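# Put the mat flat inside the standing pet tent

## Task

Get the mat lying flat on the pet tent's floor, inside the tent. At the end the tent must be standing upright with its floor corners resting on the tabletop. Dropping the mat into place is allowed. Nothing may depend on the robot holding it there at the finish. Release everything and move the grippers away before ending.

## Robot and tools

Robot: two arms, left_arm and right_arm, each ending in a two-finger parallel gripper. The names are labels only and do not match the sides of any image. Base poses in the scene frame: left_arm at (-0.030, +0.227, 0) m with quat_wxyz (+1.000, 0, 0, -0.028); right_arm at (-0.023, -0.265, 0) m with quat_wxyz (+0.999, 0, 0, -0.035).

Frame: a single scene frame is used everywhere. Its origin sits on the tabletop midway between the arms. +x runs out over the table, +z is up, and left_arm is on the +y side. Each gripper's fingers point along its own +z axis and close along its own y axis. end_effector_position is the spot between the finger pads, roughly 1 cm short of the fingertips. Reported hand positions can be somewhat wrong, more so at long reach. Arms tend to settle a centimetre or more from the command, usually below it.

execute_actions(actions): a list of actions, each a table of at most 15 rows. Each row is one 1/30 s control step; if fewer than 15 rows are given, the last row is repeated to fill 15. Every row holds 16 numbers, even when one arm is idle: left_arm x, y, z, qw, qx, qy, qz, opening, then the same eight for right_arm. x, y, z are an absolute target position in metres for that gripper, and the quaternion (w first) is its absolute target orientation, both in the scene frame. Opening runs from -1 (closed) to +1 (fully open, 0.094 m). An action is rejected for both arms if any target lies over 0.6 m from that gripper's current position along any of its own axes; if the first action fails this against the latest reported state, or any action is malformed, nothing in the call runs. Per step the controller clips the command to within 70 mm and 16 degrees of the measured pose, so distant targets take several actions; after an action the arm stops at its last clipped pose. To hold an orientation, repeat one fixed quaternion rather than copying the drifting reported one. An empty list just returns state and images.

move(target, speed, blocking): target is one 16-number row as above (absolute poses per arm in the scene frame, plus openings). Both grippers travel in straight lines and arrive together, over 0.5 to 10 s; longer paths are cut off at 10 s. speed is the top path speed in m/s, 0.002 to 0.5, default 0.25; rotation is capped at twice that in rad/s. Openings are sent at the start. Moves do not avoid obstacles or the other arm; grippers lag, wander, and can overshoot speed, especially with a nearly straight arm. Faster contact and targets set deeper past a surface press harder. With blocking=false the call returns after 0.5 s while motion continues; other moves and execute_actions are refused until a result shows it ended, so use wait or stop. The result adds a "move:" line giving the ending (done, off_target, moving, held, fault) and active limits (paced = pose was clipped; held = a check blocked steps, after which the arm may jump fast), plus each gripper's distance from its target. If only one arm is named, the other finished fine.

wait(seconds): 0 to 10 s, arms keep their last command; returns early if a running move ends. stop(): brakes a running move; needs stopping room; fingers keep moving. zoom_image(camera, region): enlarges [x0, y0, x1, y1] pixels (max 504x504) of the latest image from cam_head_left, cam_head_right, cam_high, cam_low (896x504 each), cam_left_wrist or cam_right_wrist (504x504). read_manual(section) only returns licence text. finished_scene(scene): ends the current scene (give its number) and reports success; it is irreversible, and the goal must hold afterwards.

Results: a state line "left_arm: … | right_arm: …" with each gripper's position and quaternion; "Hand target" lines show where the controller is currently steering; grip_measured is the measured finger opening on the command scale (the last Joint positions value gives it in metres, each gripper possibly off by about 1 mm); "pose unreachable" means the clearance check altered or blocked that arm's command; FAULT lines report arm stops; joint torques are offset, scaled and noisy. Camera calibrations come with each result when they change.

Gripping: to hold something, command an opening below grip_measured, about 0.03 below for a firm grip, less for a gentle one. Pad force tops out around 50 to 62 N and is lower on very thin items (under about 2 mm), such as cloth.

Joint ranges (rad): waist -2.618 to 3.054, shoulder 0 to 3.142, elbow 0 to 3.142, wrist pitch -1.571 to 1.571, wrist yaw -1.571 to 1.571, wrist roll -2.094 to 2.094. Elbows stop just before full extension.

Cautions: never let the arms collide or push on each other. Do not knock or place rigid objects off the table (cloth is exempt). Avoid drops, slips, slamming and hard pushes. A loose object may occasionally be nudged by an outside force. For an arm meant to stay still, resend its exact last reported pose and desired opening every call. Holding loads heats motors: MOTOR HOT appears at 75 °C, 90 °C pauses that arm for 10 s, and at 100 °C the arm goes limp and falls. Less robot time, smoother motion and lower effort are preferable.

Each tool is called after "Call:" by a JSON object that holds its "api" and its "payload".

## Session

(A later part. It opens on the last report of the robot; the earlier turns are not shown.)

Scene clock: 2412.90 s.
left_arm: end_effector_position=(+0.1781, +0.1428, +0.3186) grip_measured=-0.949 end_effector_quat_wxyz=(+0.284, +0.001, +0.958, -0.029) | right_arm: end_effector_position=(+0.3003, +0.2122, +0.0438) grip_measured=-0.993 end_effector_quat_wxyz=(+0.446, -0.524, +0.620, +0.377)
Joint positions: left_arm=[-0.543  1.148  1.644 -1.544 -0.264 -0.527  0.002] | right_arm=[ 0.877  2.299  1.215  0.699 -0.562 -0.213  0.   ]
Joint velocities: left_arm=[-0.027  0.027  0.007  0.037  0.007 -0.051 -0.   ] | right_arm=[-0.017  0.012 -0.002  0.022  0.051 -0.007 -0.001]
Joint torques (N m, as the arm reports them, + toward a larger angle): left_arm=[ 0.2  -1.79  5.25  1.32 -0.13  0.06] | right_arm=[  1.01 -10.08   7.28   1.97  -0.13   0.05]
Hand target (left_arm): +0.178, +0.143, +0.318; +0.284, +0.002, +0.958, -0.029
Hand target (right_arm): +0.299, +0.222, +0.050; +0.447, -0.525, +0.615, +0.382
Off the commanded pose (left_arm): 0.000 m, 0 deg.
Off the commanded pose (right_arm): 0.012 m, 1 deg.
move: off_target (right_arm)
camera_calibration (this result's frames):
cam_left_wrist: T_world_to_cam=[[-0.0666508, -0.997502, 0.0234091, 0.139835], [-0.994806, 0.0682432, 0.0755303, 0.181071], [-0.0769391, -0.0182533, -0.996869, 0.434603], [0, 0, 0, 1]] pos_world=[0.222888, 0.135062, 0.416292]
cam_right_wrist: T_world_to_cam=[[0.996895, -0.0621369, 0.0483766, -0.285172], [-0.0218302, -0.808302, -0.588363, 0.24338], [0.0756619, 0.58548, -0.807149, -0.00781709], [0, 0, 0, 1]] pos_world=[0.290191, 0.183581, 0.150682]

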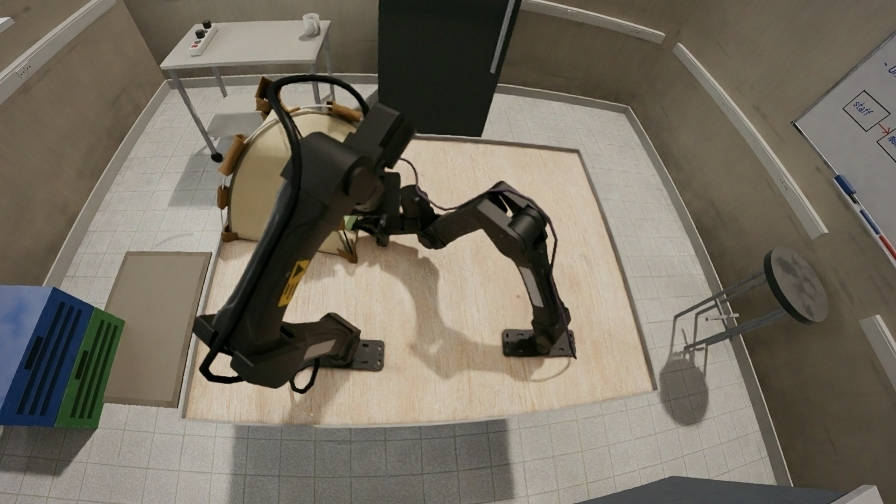

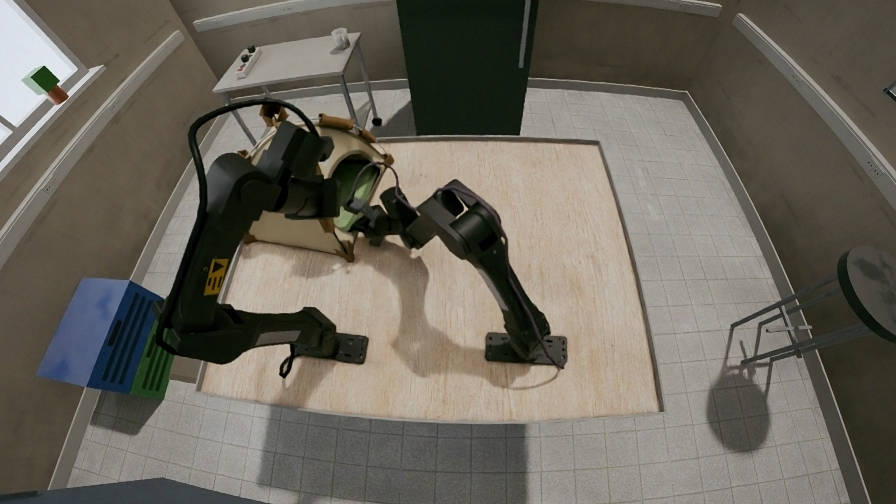

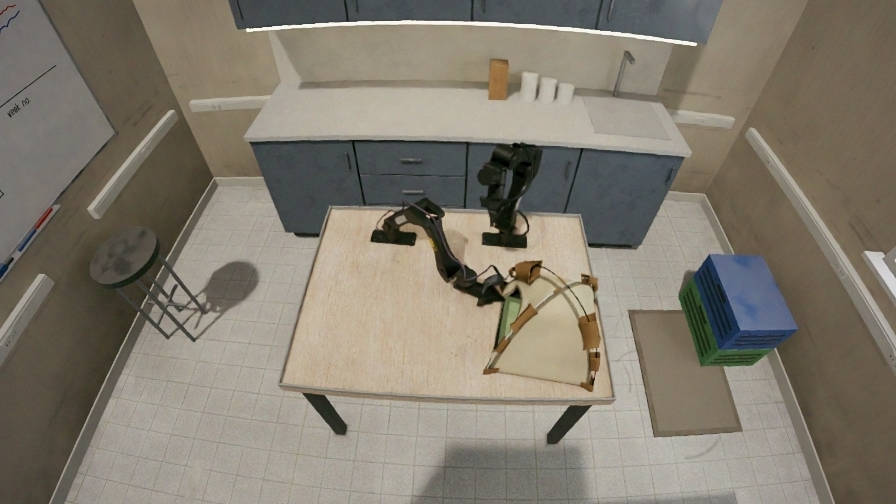

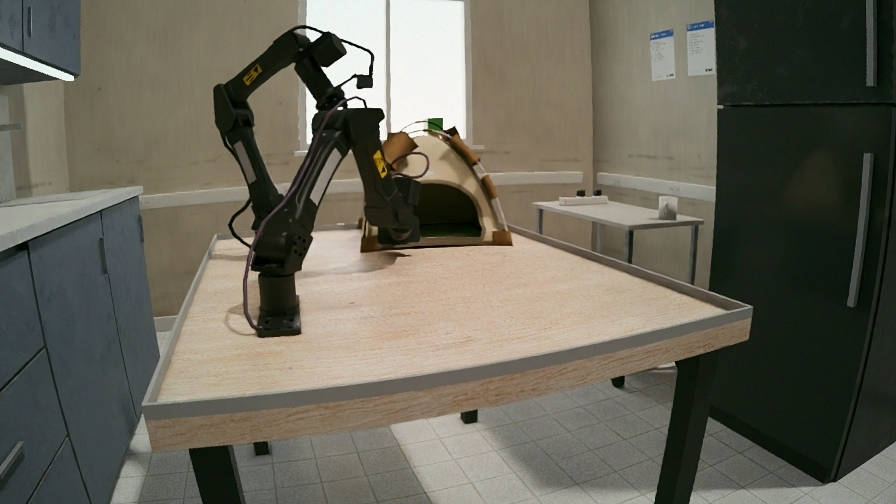

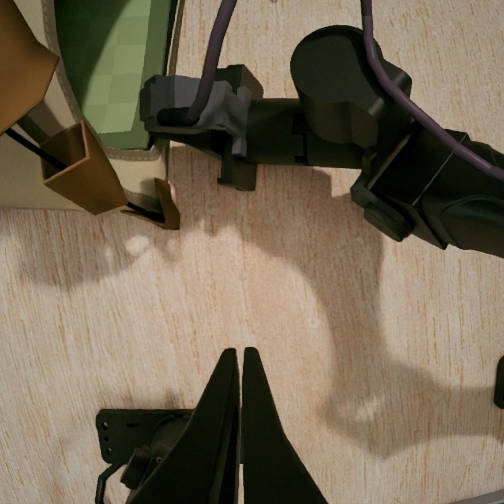

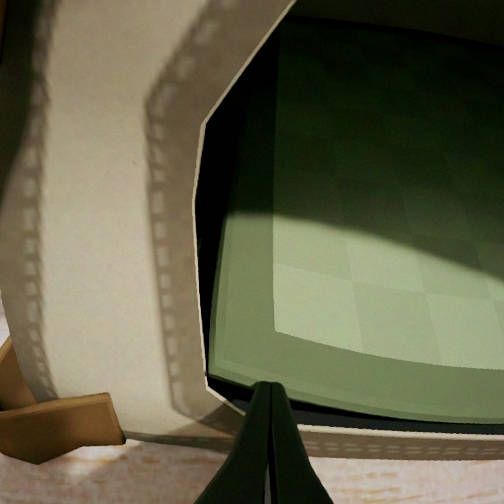

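Call:
{"api": "move", "payload": {"target": [0.178,0.143,0.3185,0.284,0.002,0.958,-0.029,-0.95, 0.301,0.230,0.046,0.4470,-0.5254,0.6152,0.3817,-1.0], "speed": 0.02}}

Call:
{"api": "move", "payload": {"target": [0.178,0.143,0.3185,0.284,0.002,0.958,-0.029,-0.95, 0.310,0.170,0.070,0.4470,-0.5254,0.6152,0.3817,-1.0], "speed": 0.06}}

Scene clock: 2417.40 s.
left_arm: end_effector_position=(+0.1781, +0.1428, +0.3186) grip_measured=-0.949 end_effector_quat_wxyz=(+0.284, +0.001, +0.958, -0.029) | right_arm: end_effector_position=(+0.3031, +0.2201, +0.0409) grip_measured=-0.993 end_effector_quat_wxyz=(+0.448, -0.523, +0.619, +0.376)
Joint positions: left_arm=[-0.543  1.148  1.644 -1.544 -0.264 -0.527  0.002] | right_arm=[ 0.886  2.328  1.251  0.698 -0.551 -0.209  0.   ]
Joint velocities: left_arm=[-0.012 -0.012 -0.012 -0.051  0.007 -0.022  0.001] | right_arm=[-0.002 -0.007 -0.002 -0.007 -0.022  0.037  0.   ]
Joint torques (N m, as the arm reports them, + toward a larger angle): left_arm=[ 0.19 -1.83  5.21  1.29 -0.13  0.05] | right_arm=[  1.08 -10.37   7.27   1.92  -0.09   0.09]
Hand target (left_arm): +0.178, +0.143, +0.318; +0.284, +0.002, +0.958, -0.029
Hand target (right_arm): +0.301, +0.230, +0.046; +0.447, -0.525, +0.615, +0.382
Off the commanded pose (left_arm): 0.000 m, 0 deg.
Off the commanded pose (right_arm): 0.011 m, 1 deg.
move: off_target (right_arm)
camera_calibration (this result's frames):
cam_left_wrist: T_world_to_cam=[[-0.0666508, -0.997502, 0.0234091, 0.139835], [-0.994806, 0.0682432, 0.0755303, 0.181071], [-0.0769391, -0.0182533, -0.996869, 0.434603], [0, 0, 0, 1]] pos_world=[0.222888, 0.135062, 0.416292]
cam_right_wrist: T_world_to_cam=[[0.996521, -0.0650555, 0.0520947, -0.28668], [-0.0217836, -0.806645, -0.590634, 0.247963], [0.0804459, 0.587445, -0.805256, -0.0169391], [0, 0, 0, 1]] pos_world=[0.292447, 0.191318, 0.147749]

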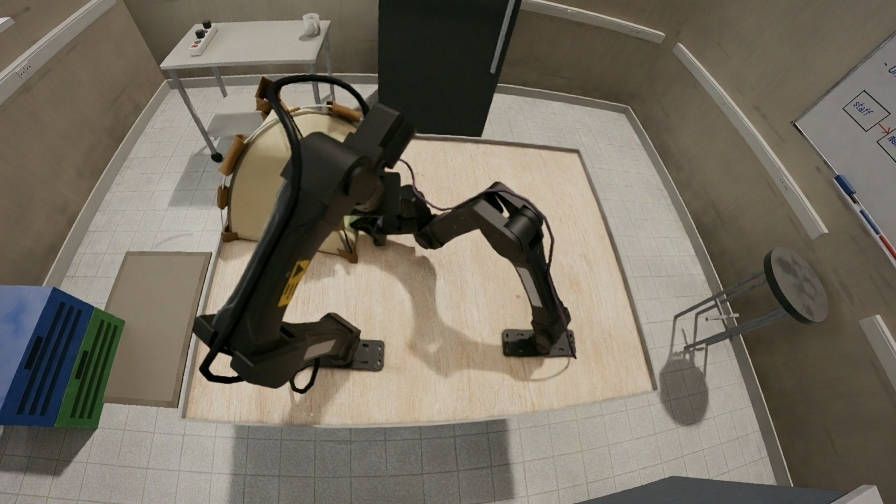

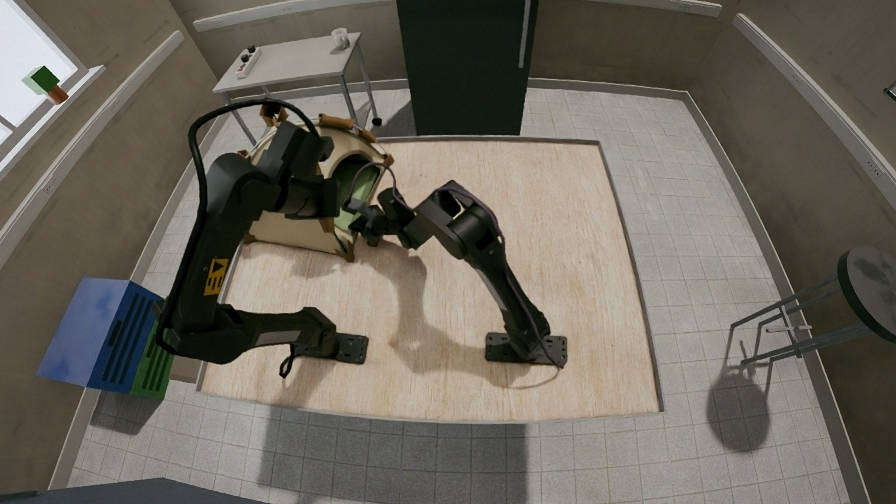

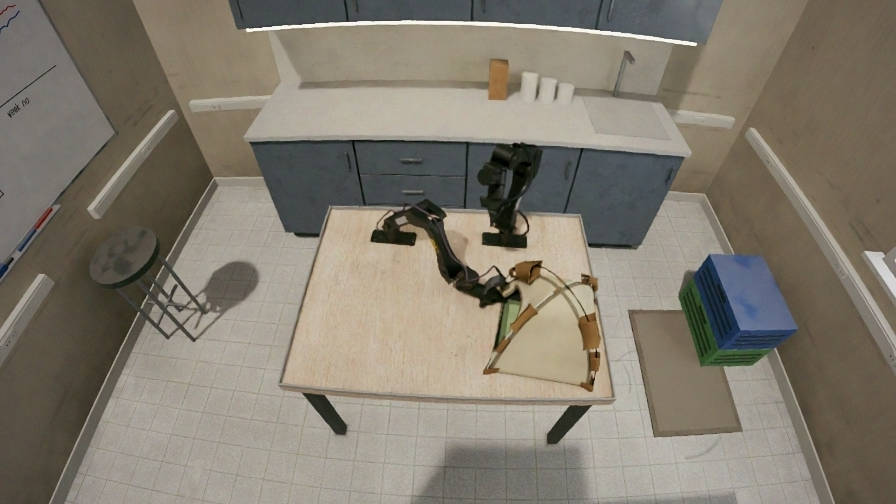

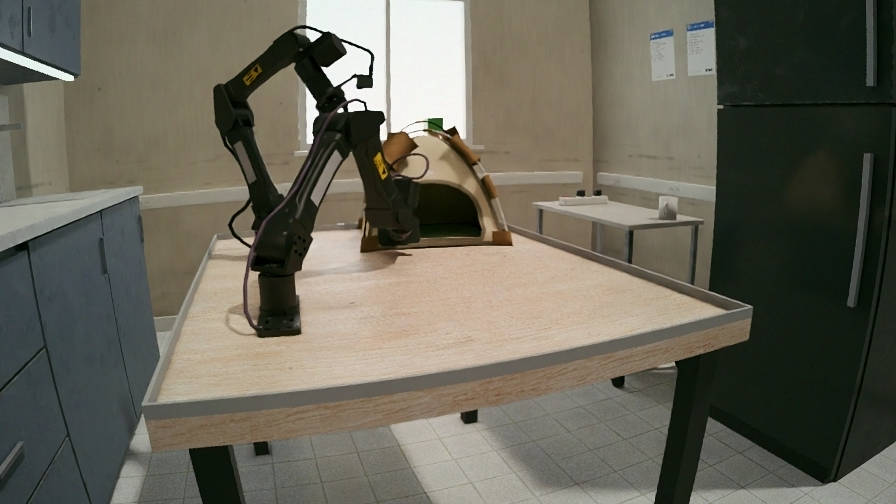

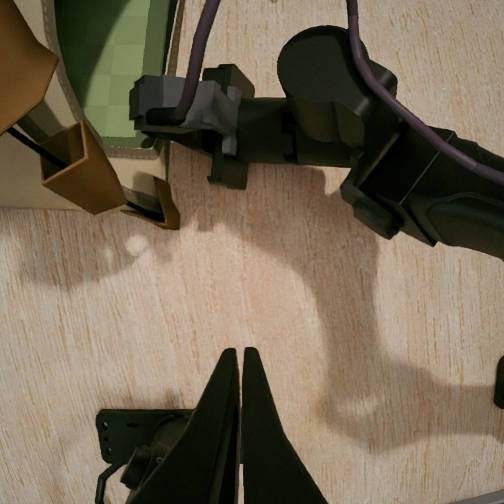

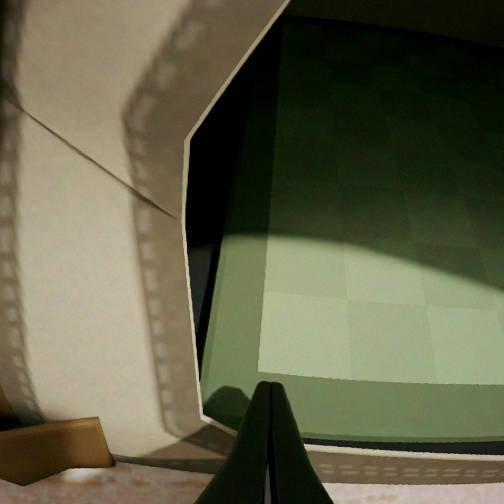

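Scene clock: 2418.70 s.
left_arm: end_effector_position=(+0.1781, +0.1428, +0.3186) grip_measured=-0.949 end_effector_quat_wxyz=(+0.284, +0.001, +0.958, -0.029) | right_arm: end_effector_position=(+0.3125, +0.1760, +0.0647) grip_measured=-0.993 end_effector_quat_wxyz=(+0.449, -0.523, +0.616, +0.380)
Joint positions: left_arm=[-0.543  1.148  1.644 -1.544 -0.264 -0.527  0.002] | right_arm=[ 0.793  2.201  1.137  0.67  -0.645 -0.247  0.   ]
Joint velocities: left_arm=[-0.002 -0.002 -0.002 -0.022 -0.081  0.007 -0.001] | right_arm=[-0.007 -0.002  0.002 -0.11  -0.051 -0.066  0.   ]
Joint torques (N m, as the arm reports them, + toward a larger angle): left_arm=[ 0.21 -1.81  5.11  1.28 -0.14  0.08] | right_arm=[ -0.71 -12.02   3.59   1.87  -0.33  -0.07]
Hand target (left_arm): +0.178, +0.143, +0.318; +0.284, +0.002, +0.958, -0.029
Hand target (right_arm): +0.311, +0.170, +0.070; +0.447, -0.525, +0.615, +0.382
Off the commanded pose (left_arm): 0.000 m, 0 deg.
Off the commanded pose (right_arm): 0.008 m, 0 deg.
move: done
camera_calibration (this result's frames):
cam_left_wrist: T_world_to_cam=[[-0.0666508, -0.997502, 0.0234091, 0.139835], [-0.994806, 0.0682432, 0.0755303, 0.181071], [-0.0769391, -0.0182533, -0.996869, 0.434603], [0, 0, 0, 1]] pos_world=[0.222888, 0.135062, 0.416292]
cam_right_wrist: T_world_to_cam=[[0.996913, -0.0593185, 0.0514307, -0.301248], [-0.016895, -0.801827, -0.597317, 0.224635], [0.0766705, 0.594604, -0.800355, 0.0269322], [0, 0, 0, 1]] pos_world=[0.302049, 0.146235, 0.171227]

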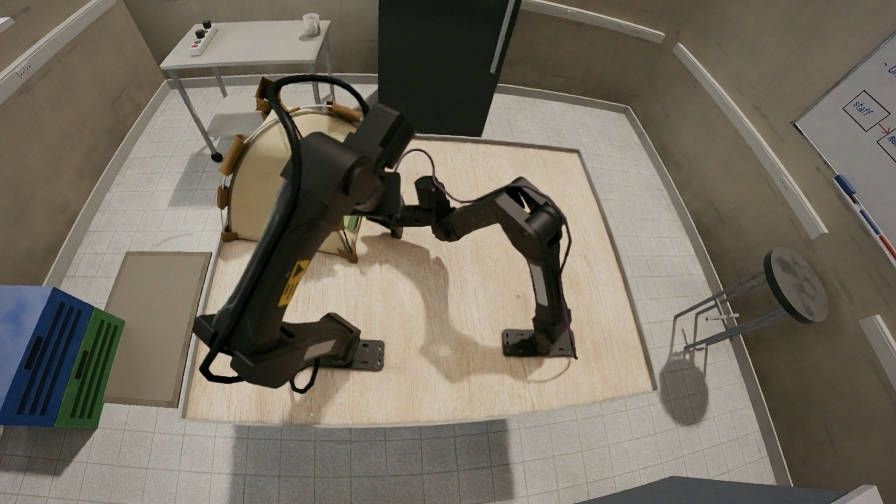

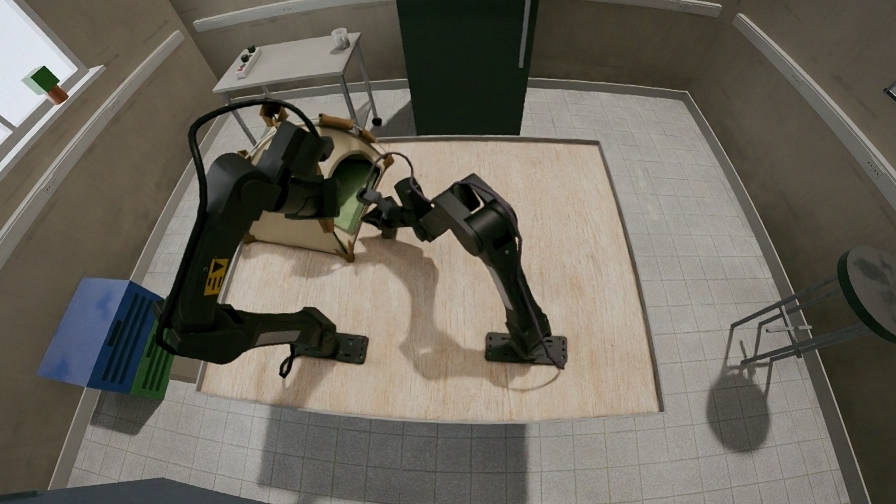

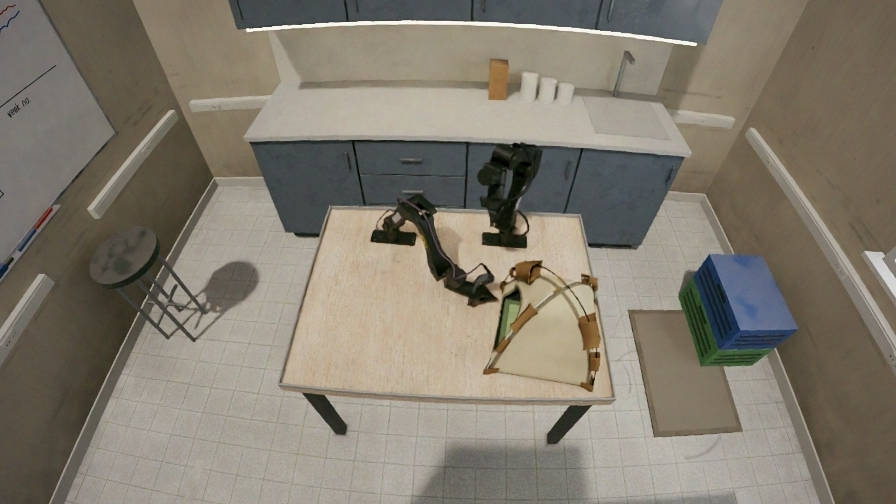

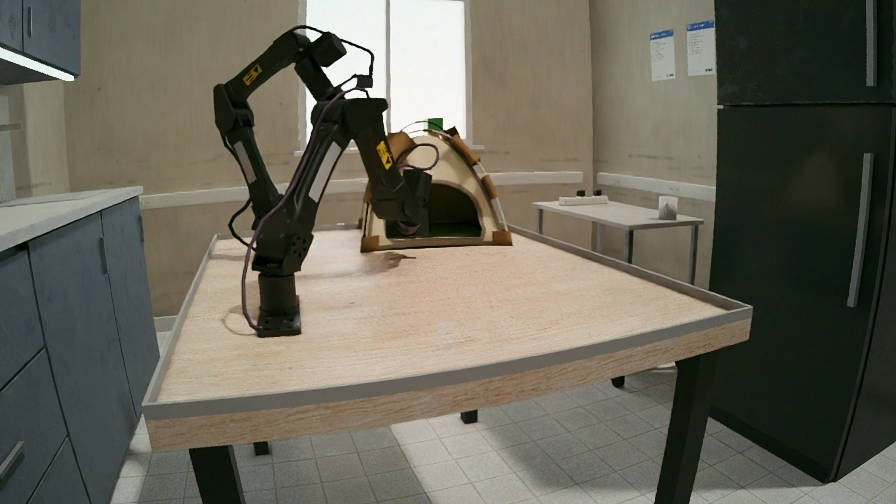

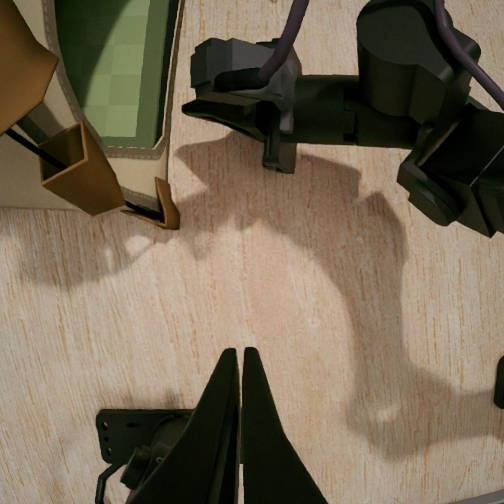

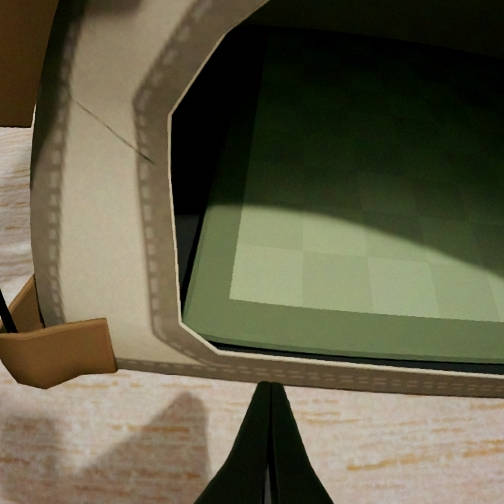

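Call:
{"api": "move", "payload": {"target": [0.178,0.143,0.3185,0.284,0.002,0.958,-0.029,-0.95, 0.335,0.150,0.075,0.6409,-0.2988,0.6409,0.2988,-1.0], "speed": 0.3}}

Scene clock: 2424.57 s.
left_arm: end_effector_position=(+0.1781, +0.1428, +0.3186) grip_measured=-0.949 end_effector_quat_wxyz=(+0.284, +0.001, +0.958, -0.029) | right_arm: end_effector_position=(+0.3406, +0.1486, +0.0746) grip_measured=-0.993 end_effector_quat_wxyz=(+0.637, -0.301, +0.646, +0.292)
Joint positions: left_arm=[-0.543  1.148  1.644 -1.544 -0.264 -0.527  0.002] | right_arm=[ 0.908  2.33   0.928  1.386 -0.029 -0.007  0.   ]
Joint velocities: left_arm=[ 0.002 -0.007 -0.007 -0.051  0.066  0.022  0.001] | right_arm=[-0.007 -0.002  0.027 -0.007 -0.051 -0.007 -0.001]
Joint torques (N m, as the arm reports them, + toward a larger angle): left_arm=[ 0.24 -1.88  5.21  1.3  -0.14  0.05] | right_arm=[ 0.88 -9.12  2.96  2.51  0.08  0.09]
Hand target (left_arm): +0.178, +0.143, +0.318; +0.284, +0.002, +0.958, -0.029
Hand target (right_arm): +0.335, +0.150, +0.075; +0.640, -0.298, +0.643, +0.298
Off the commanded pose (left_arm): 0.000 m, 0 deg.
Off the commanded pose (right_arm): 0.006 m, 1 deg.
move: done
camera_calibration (this result's frames):
cam_left_wrist: T_world_to_cam=[[-0.0666508, -0.997502, 0.0234091, 0.139835], [-0.994806, 0.0682432, 0.0755303, 0.181071], [-0.0769391, -0.0182533, -0.996869, 0.434603], [0, 0, 0, 1]] pos_world=[0.222888, 0.135062, 0.416292]
cam_right_wrist: T_world_to_cam=[[0.811308, -0.57848, 0.0844964, -0.193542], [-0.288682, -0.522097, -0.802544, 0.275388], [0.508371, 0.626718, -0.590578, -0.118382], [0, 0, 0, 1]] pos_world=[0.296704, 0.106011, 0.167451]

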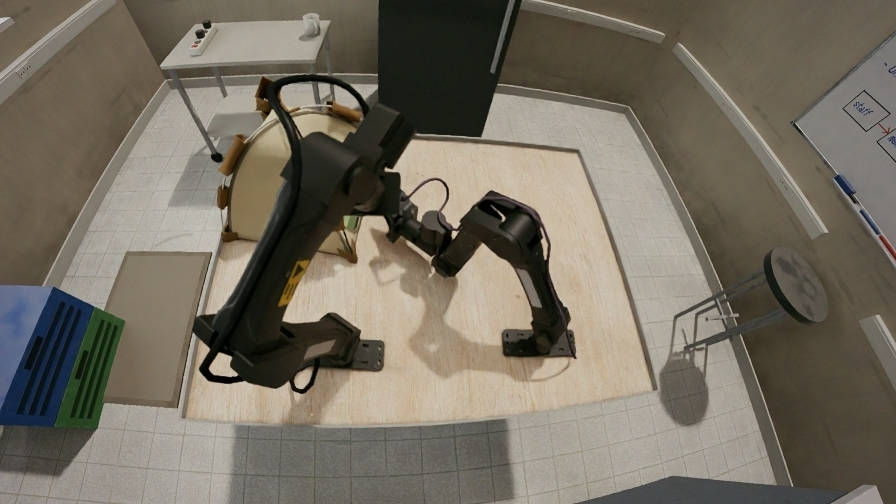

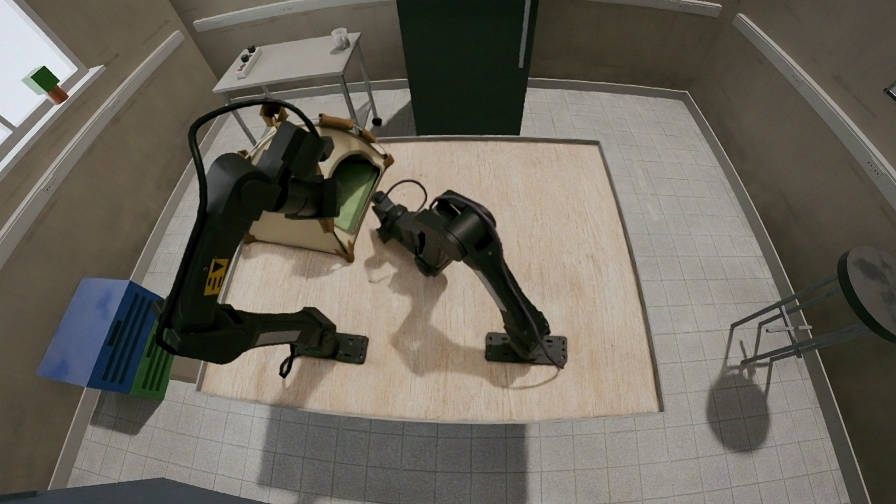

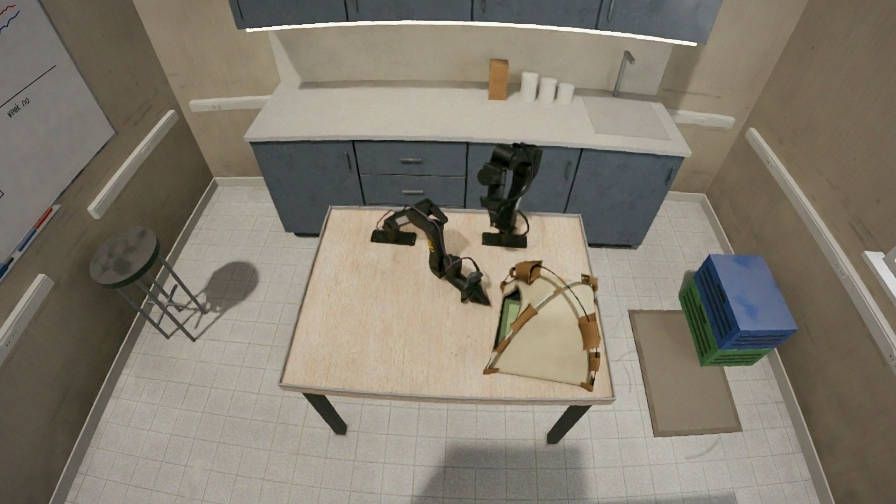

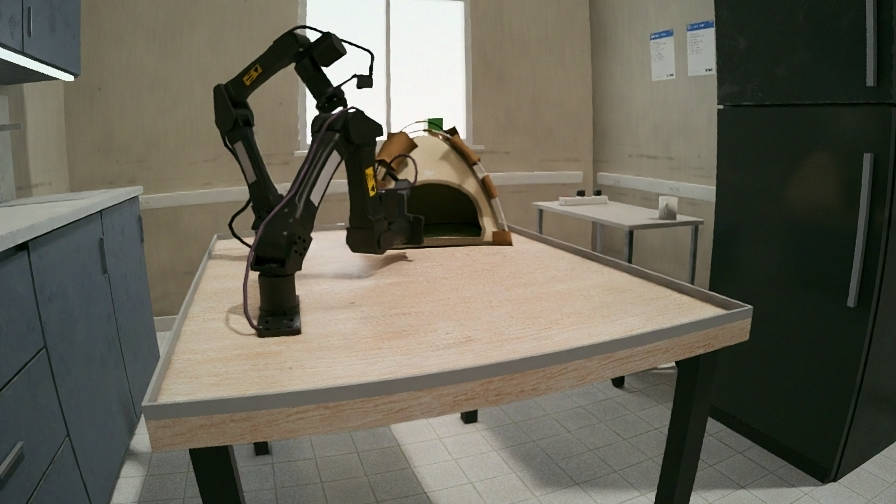

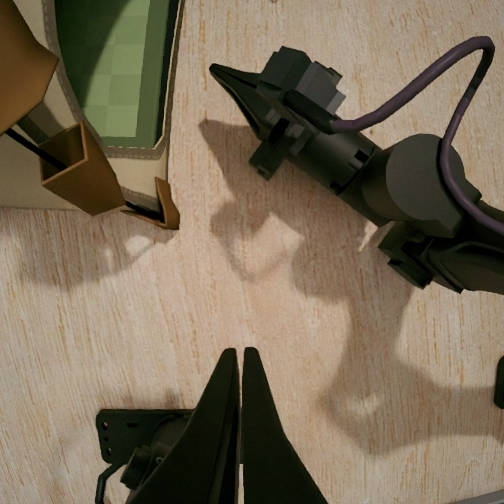

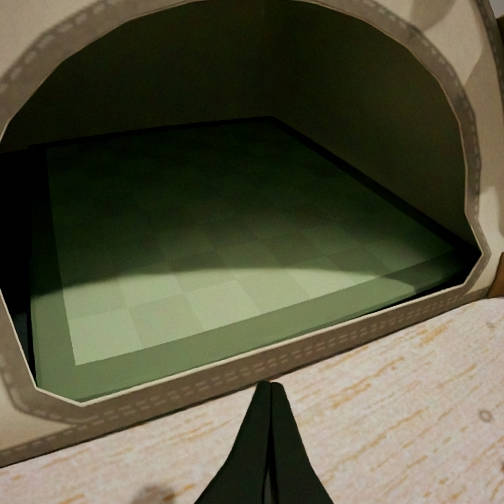

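Call:
{"api": "zoom_image", "payload": {"camera": "cam_head_left", "region": [195,195,275,265]}}

Call:
{"api": "zoom_image", "payload": {"camera": "cam_high", "region": [540,250,640,410]}}

Region (195, 195, 275, 265) of cam_head_left's 896x504 image, scaled by 6.300, with more detail than that image has; it fills the top 441 rows of this view, and the rest is white.

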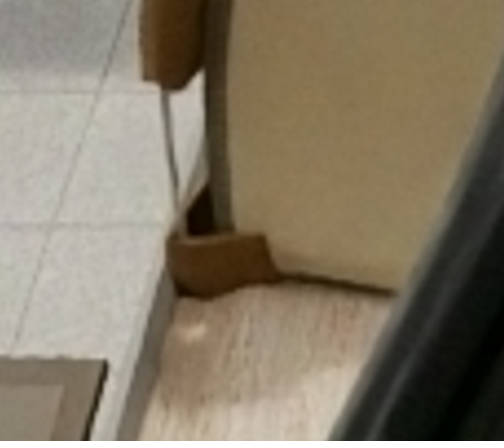

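Region (540, 250, 640, 410) of cam_high's 896x504 image, scaled by 3.150, with more detail than that image has; it fills the left 315 columns of this view, and the rest is white.

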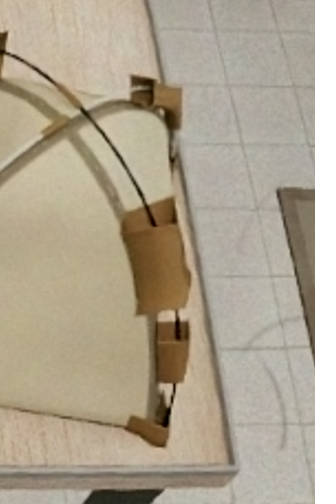

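Call:
{"api": "move", "payload": {"target": [0.160,0.090,0.330,0.3971,0.310,0.8517,-0.1445,-0.95, 0.250,-0.200,0.220,0.4981,-0.0755,0.8627,0.0436,-1.0], "speed": 0.3}}

Scene clock: 2433.20 s.
left_arm: end_effector_position=(+0.1651, +0.0877, +0.3294) grip_measured=-0.949 end_effector_quat_wxyz=(+0.390, +0.306, +0.857, -0.141) | right_arm: end_effector_position=(+0.2508, -0.2003, +0.2088) grip_measured=-0.993 end_effector_quat_wxyz=(+0.489, -0.080, +0.867, +0.044)
Joint positions: left_arm=[-0.488  0.925  1.389 -1.185  0.11   0.092  0.002] | right_arm=[ 0.35   0.719  0.659 -0.487  0.083  0.047  0.   ]
Joint velocities: left_arm=[-0.022 -0.017  0.017  0.007  0.022 -0.022  0.   ] | right_arm=[ 0.012  0.007  0.002  0.007 -0.022 -0.022 -0.001]
Joint torques (N m, as the arm reports them, + toward a larger angle): left_arm=[ 0.83 -2.36  3.9   1.85  0.17  0.08] | right_arm=[-1.15  0.59  9.11  1.94 -0.04 -0.09]
Hand target (left_arm): +0.161, +0.090, +0.329; +0.395, +0.307, +0.853, -0.146
Hand target (right_arm): +0.254, -0.202, +0.221; +0.496, -0.079, +0.864, +0.043
Off the commanded pose (left_arm): 0.006 m, 1 deg.
Off the commanded pose (right_arm): 0.011 m, 1 deg.
move: off_target (right_arm)
camera_calibration (this result's frames):
cam_left_wrist: T_world_to_cam=[[-0.663282, -0.747255, -0.0408327, 0.181482], [-0.727651, 0.656708, -0.198138, 0.165519], [0.174875, -0.10171, -0.979323, 0.403325], [0, 0, 0, 1]] pos_world=[0.170283, 0.0679374, 0.435192]
cam_right_wrist: T_world_to_cam=[[0.291905, -0.956046, 0.0276891, -0.267315], [-0.873769, -0.278334, -0.39882, 0.286264], [0.388997, 0.0922238, -0.916611, 0.216113], [0, 0, 0, 1]] pos_world=[0.244092, -0.195819, 0.319661]

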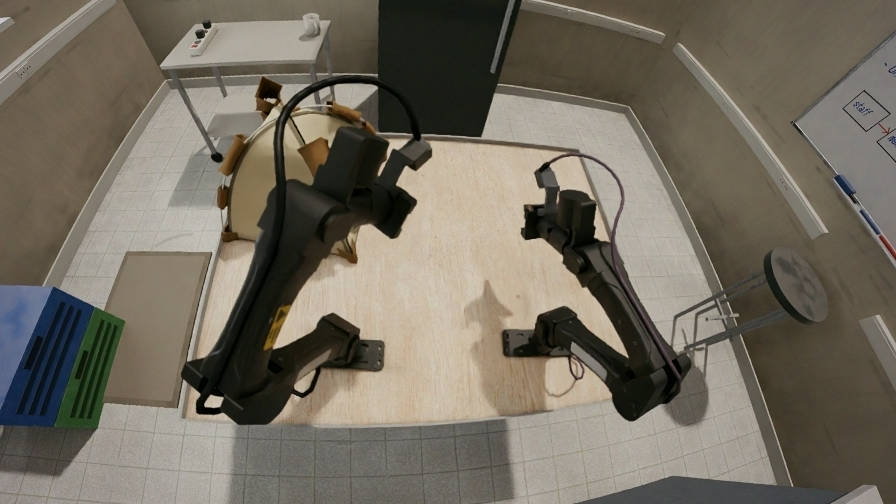

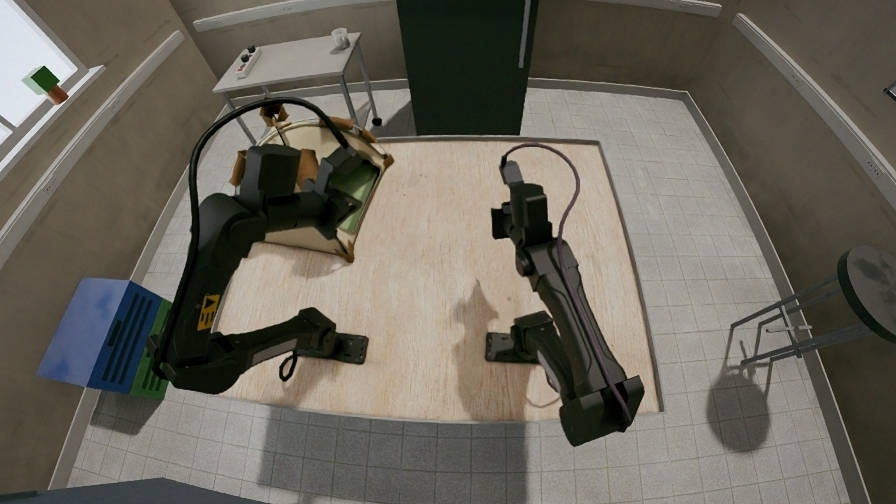

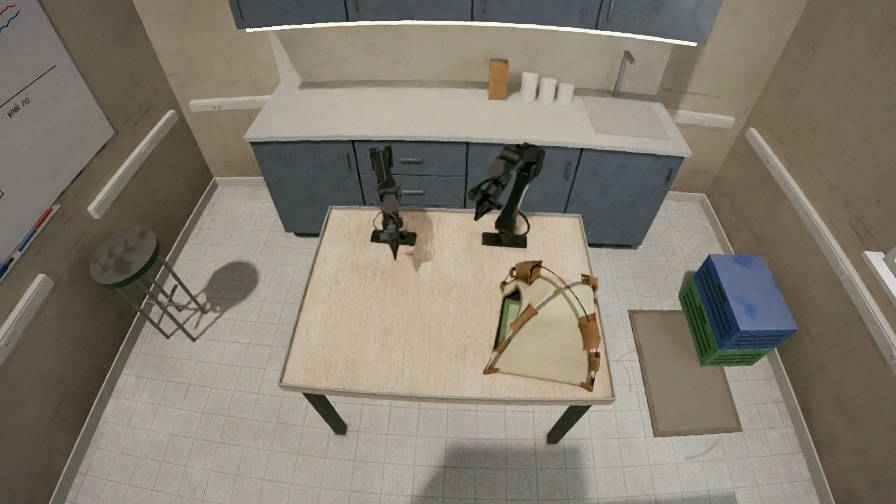

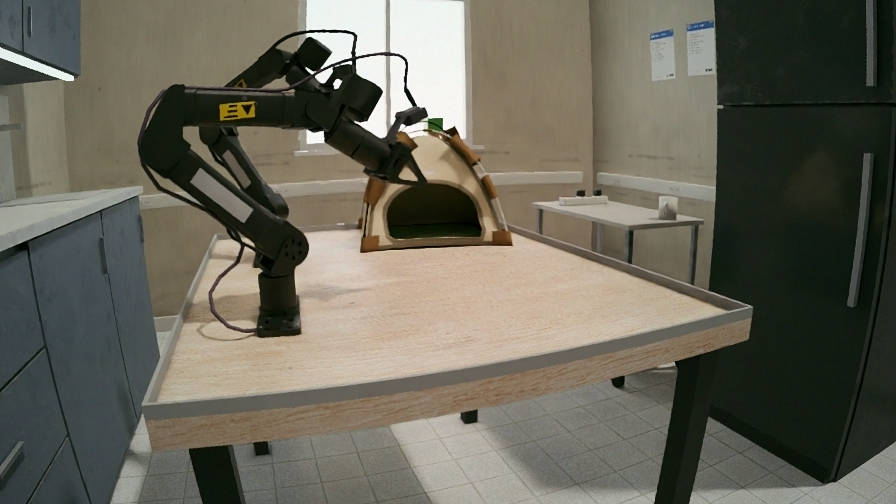

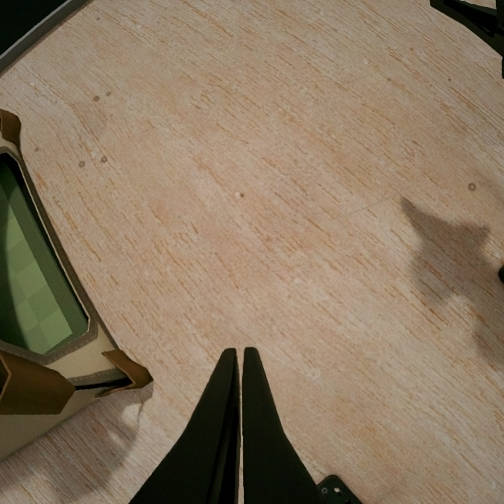

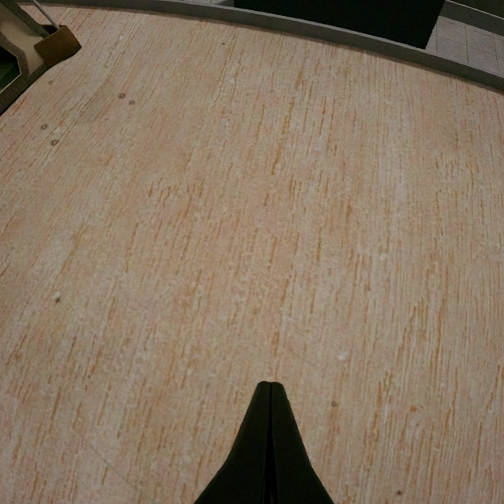

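Call:
{"api": "zoom_image", "payload": {"camera": "cam_low", "region": [330,170,530,270]}}

Region (330, 170, 530, 270) of cam_low's 896x504 image, scaled by 2.520, with more detail than that image has.

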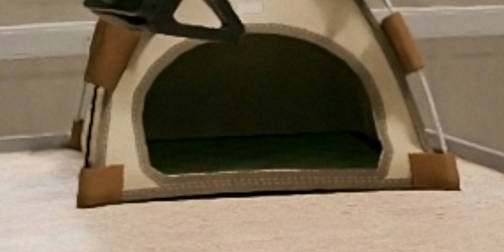

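Call:
{"api": "finished_scene", "payload": {"scene": 1}}

The scene is finished: the task was done.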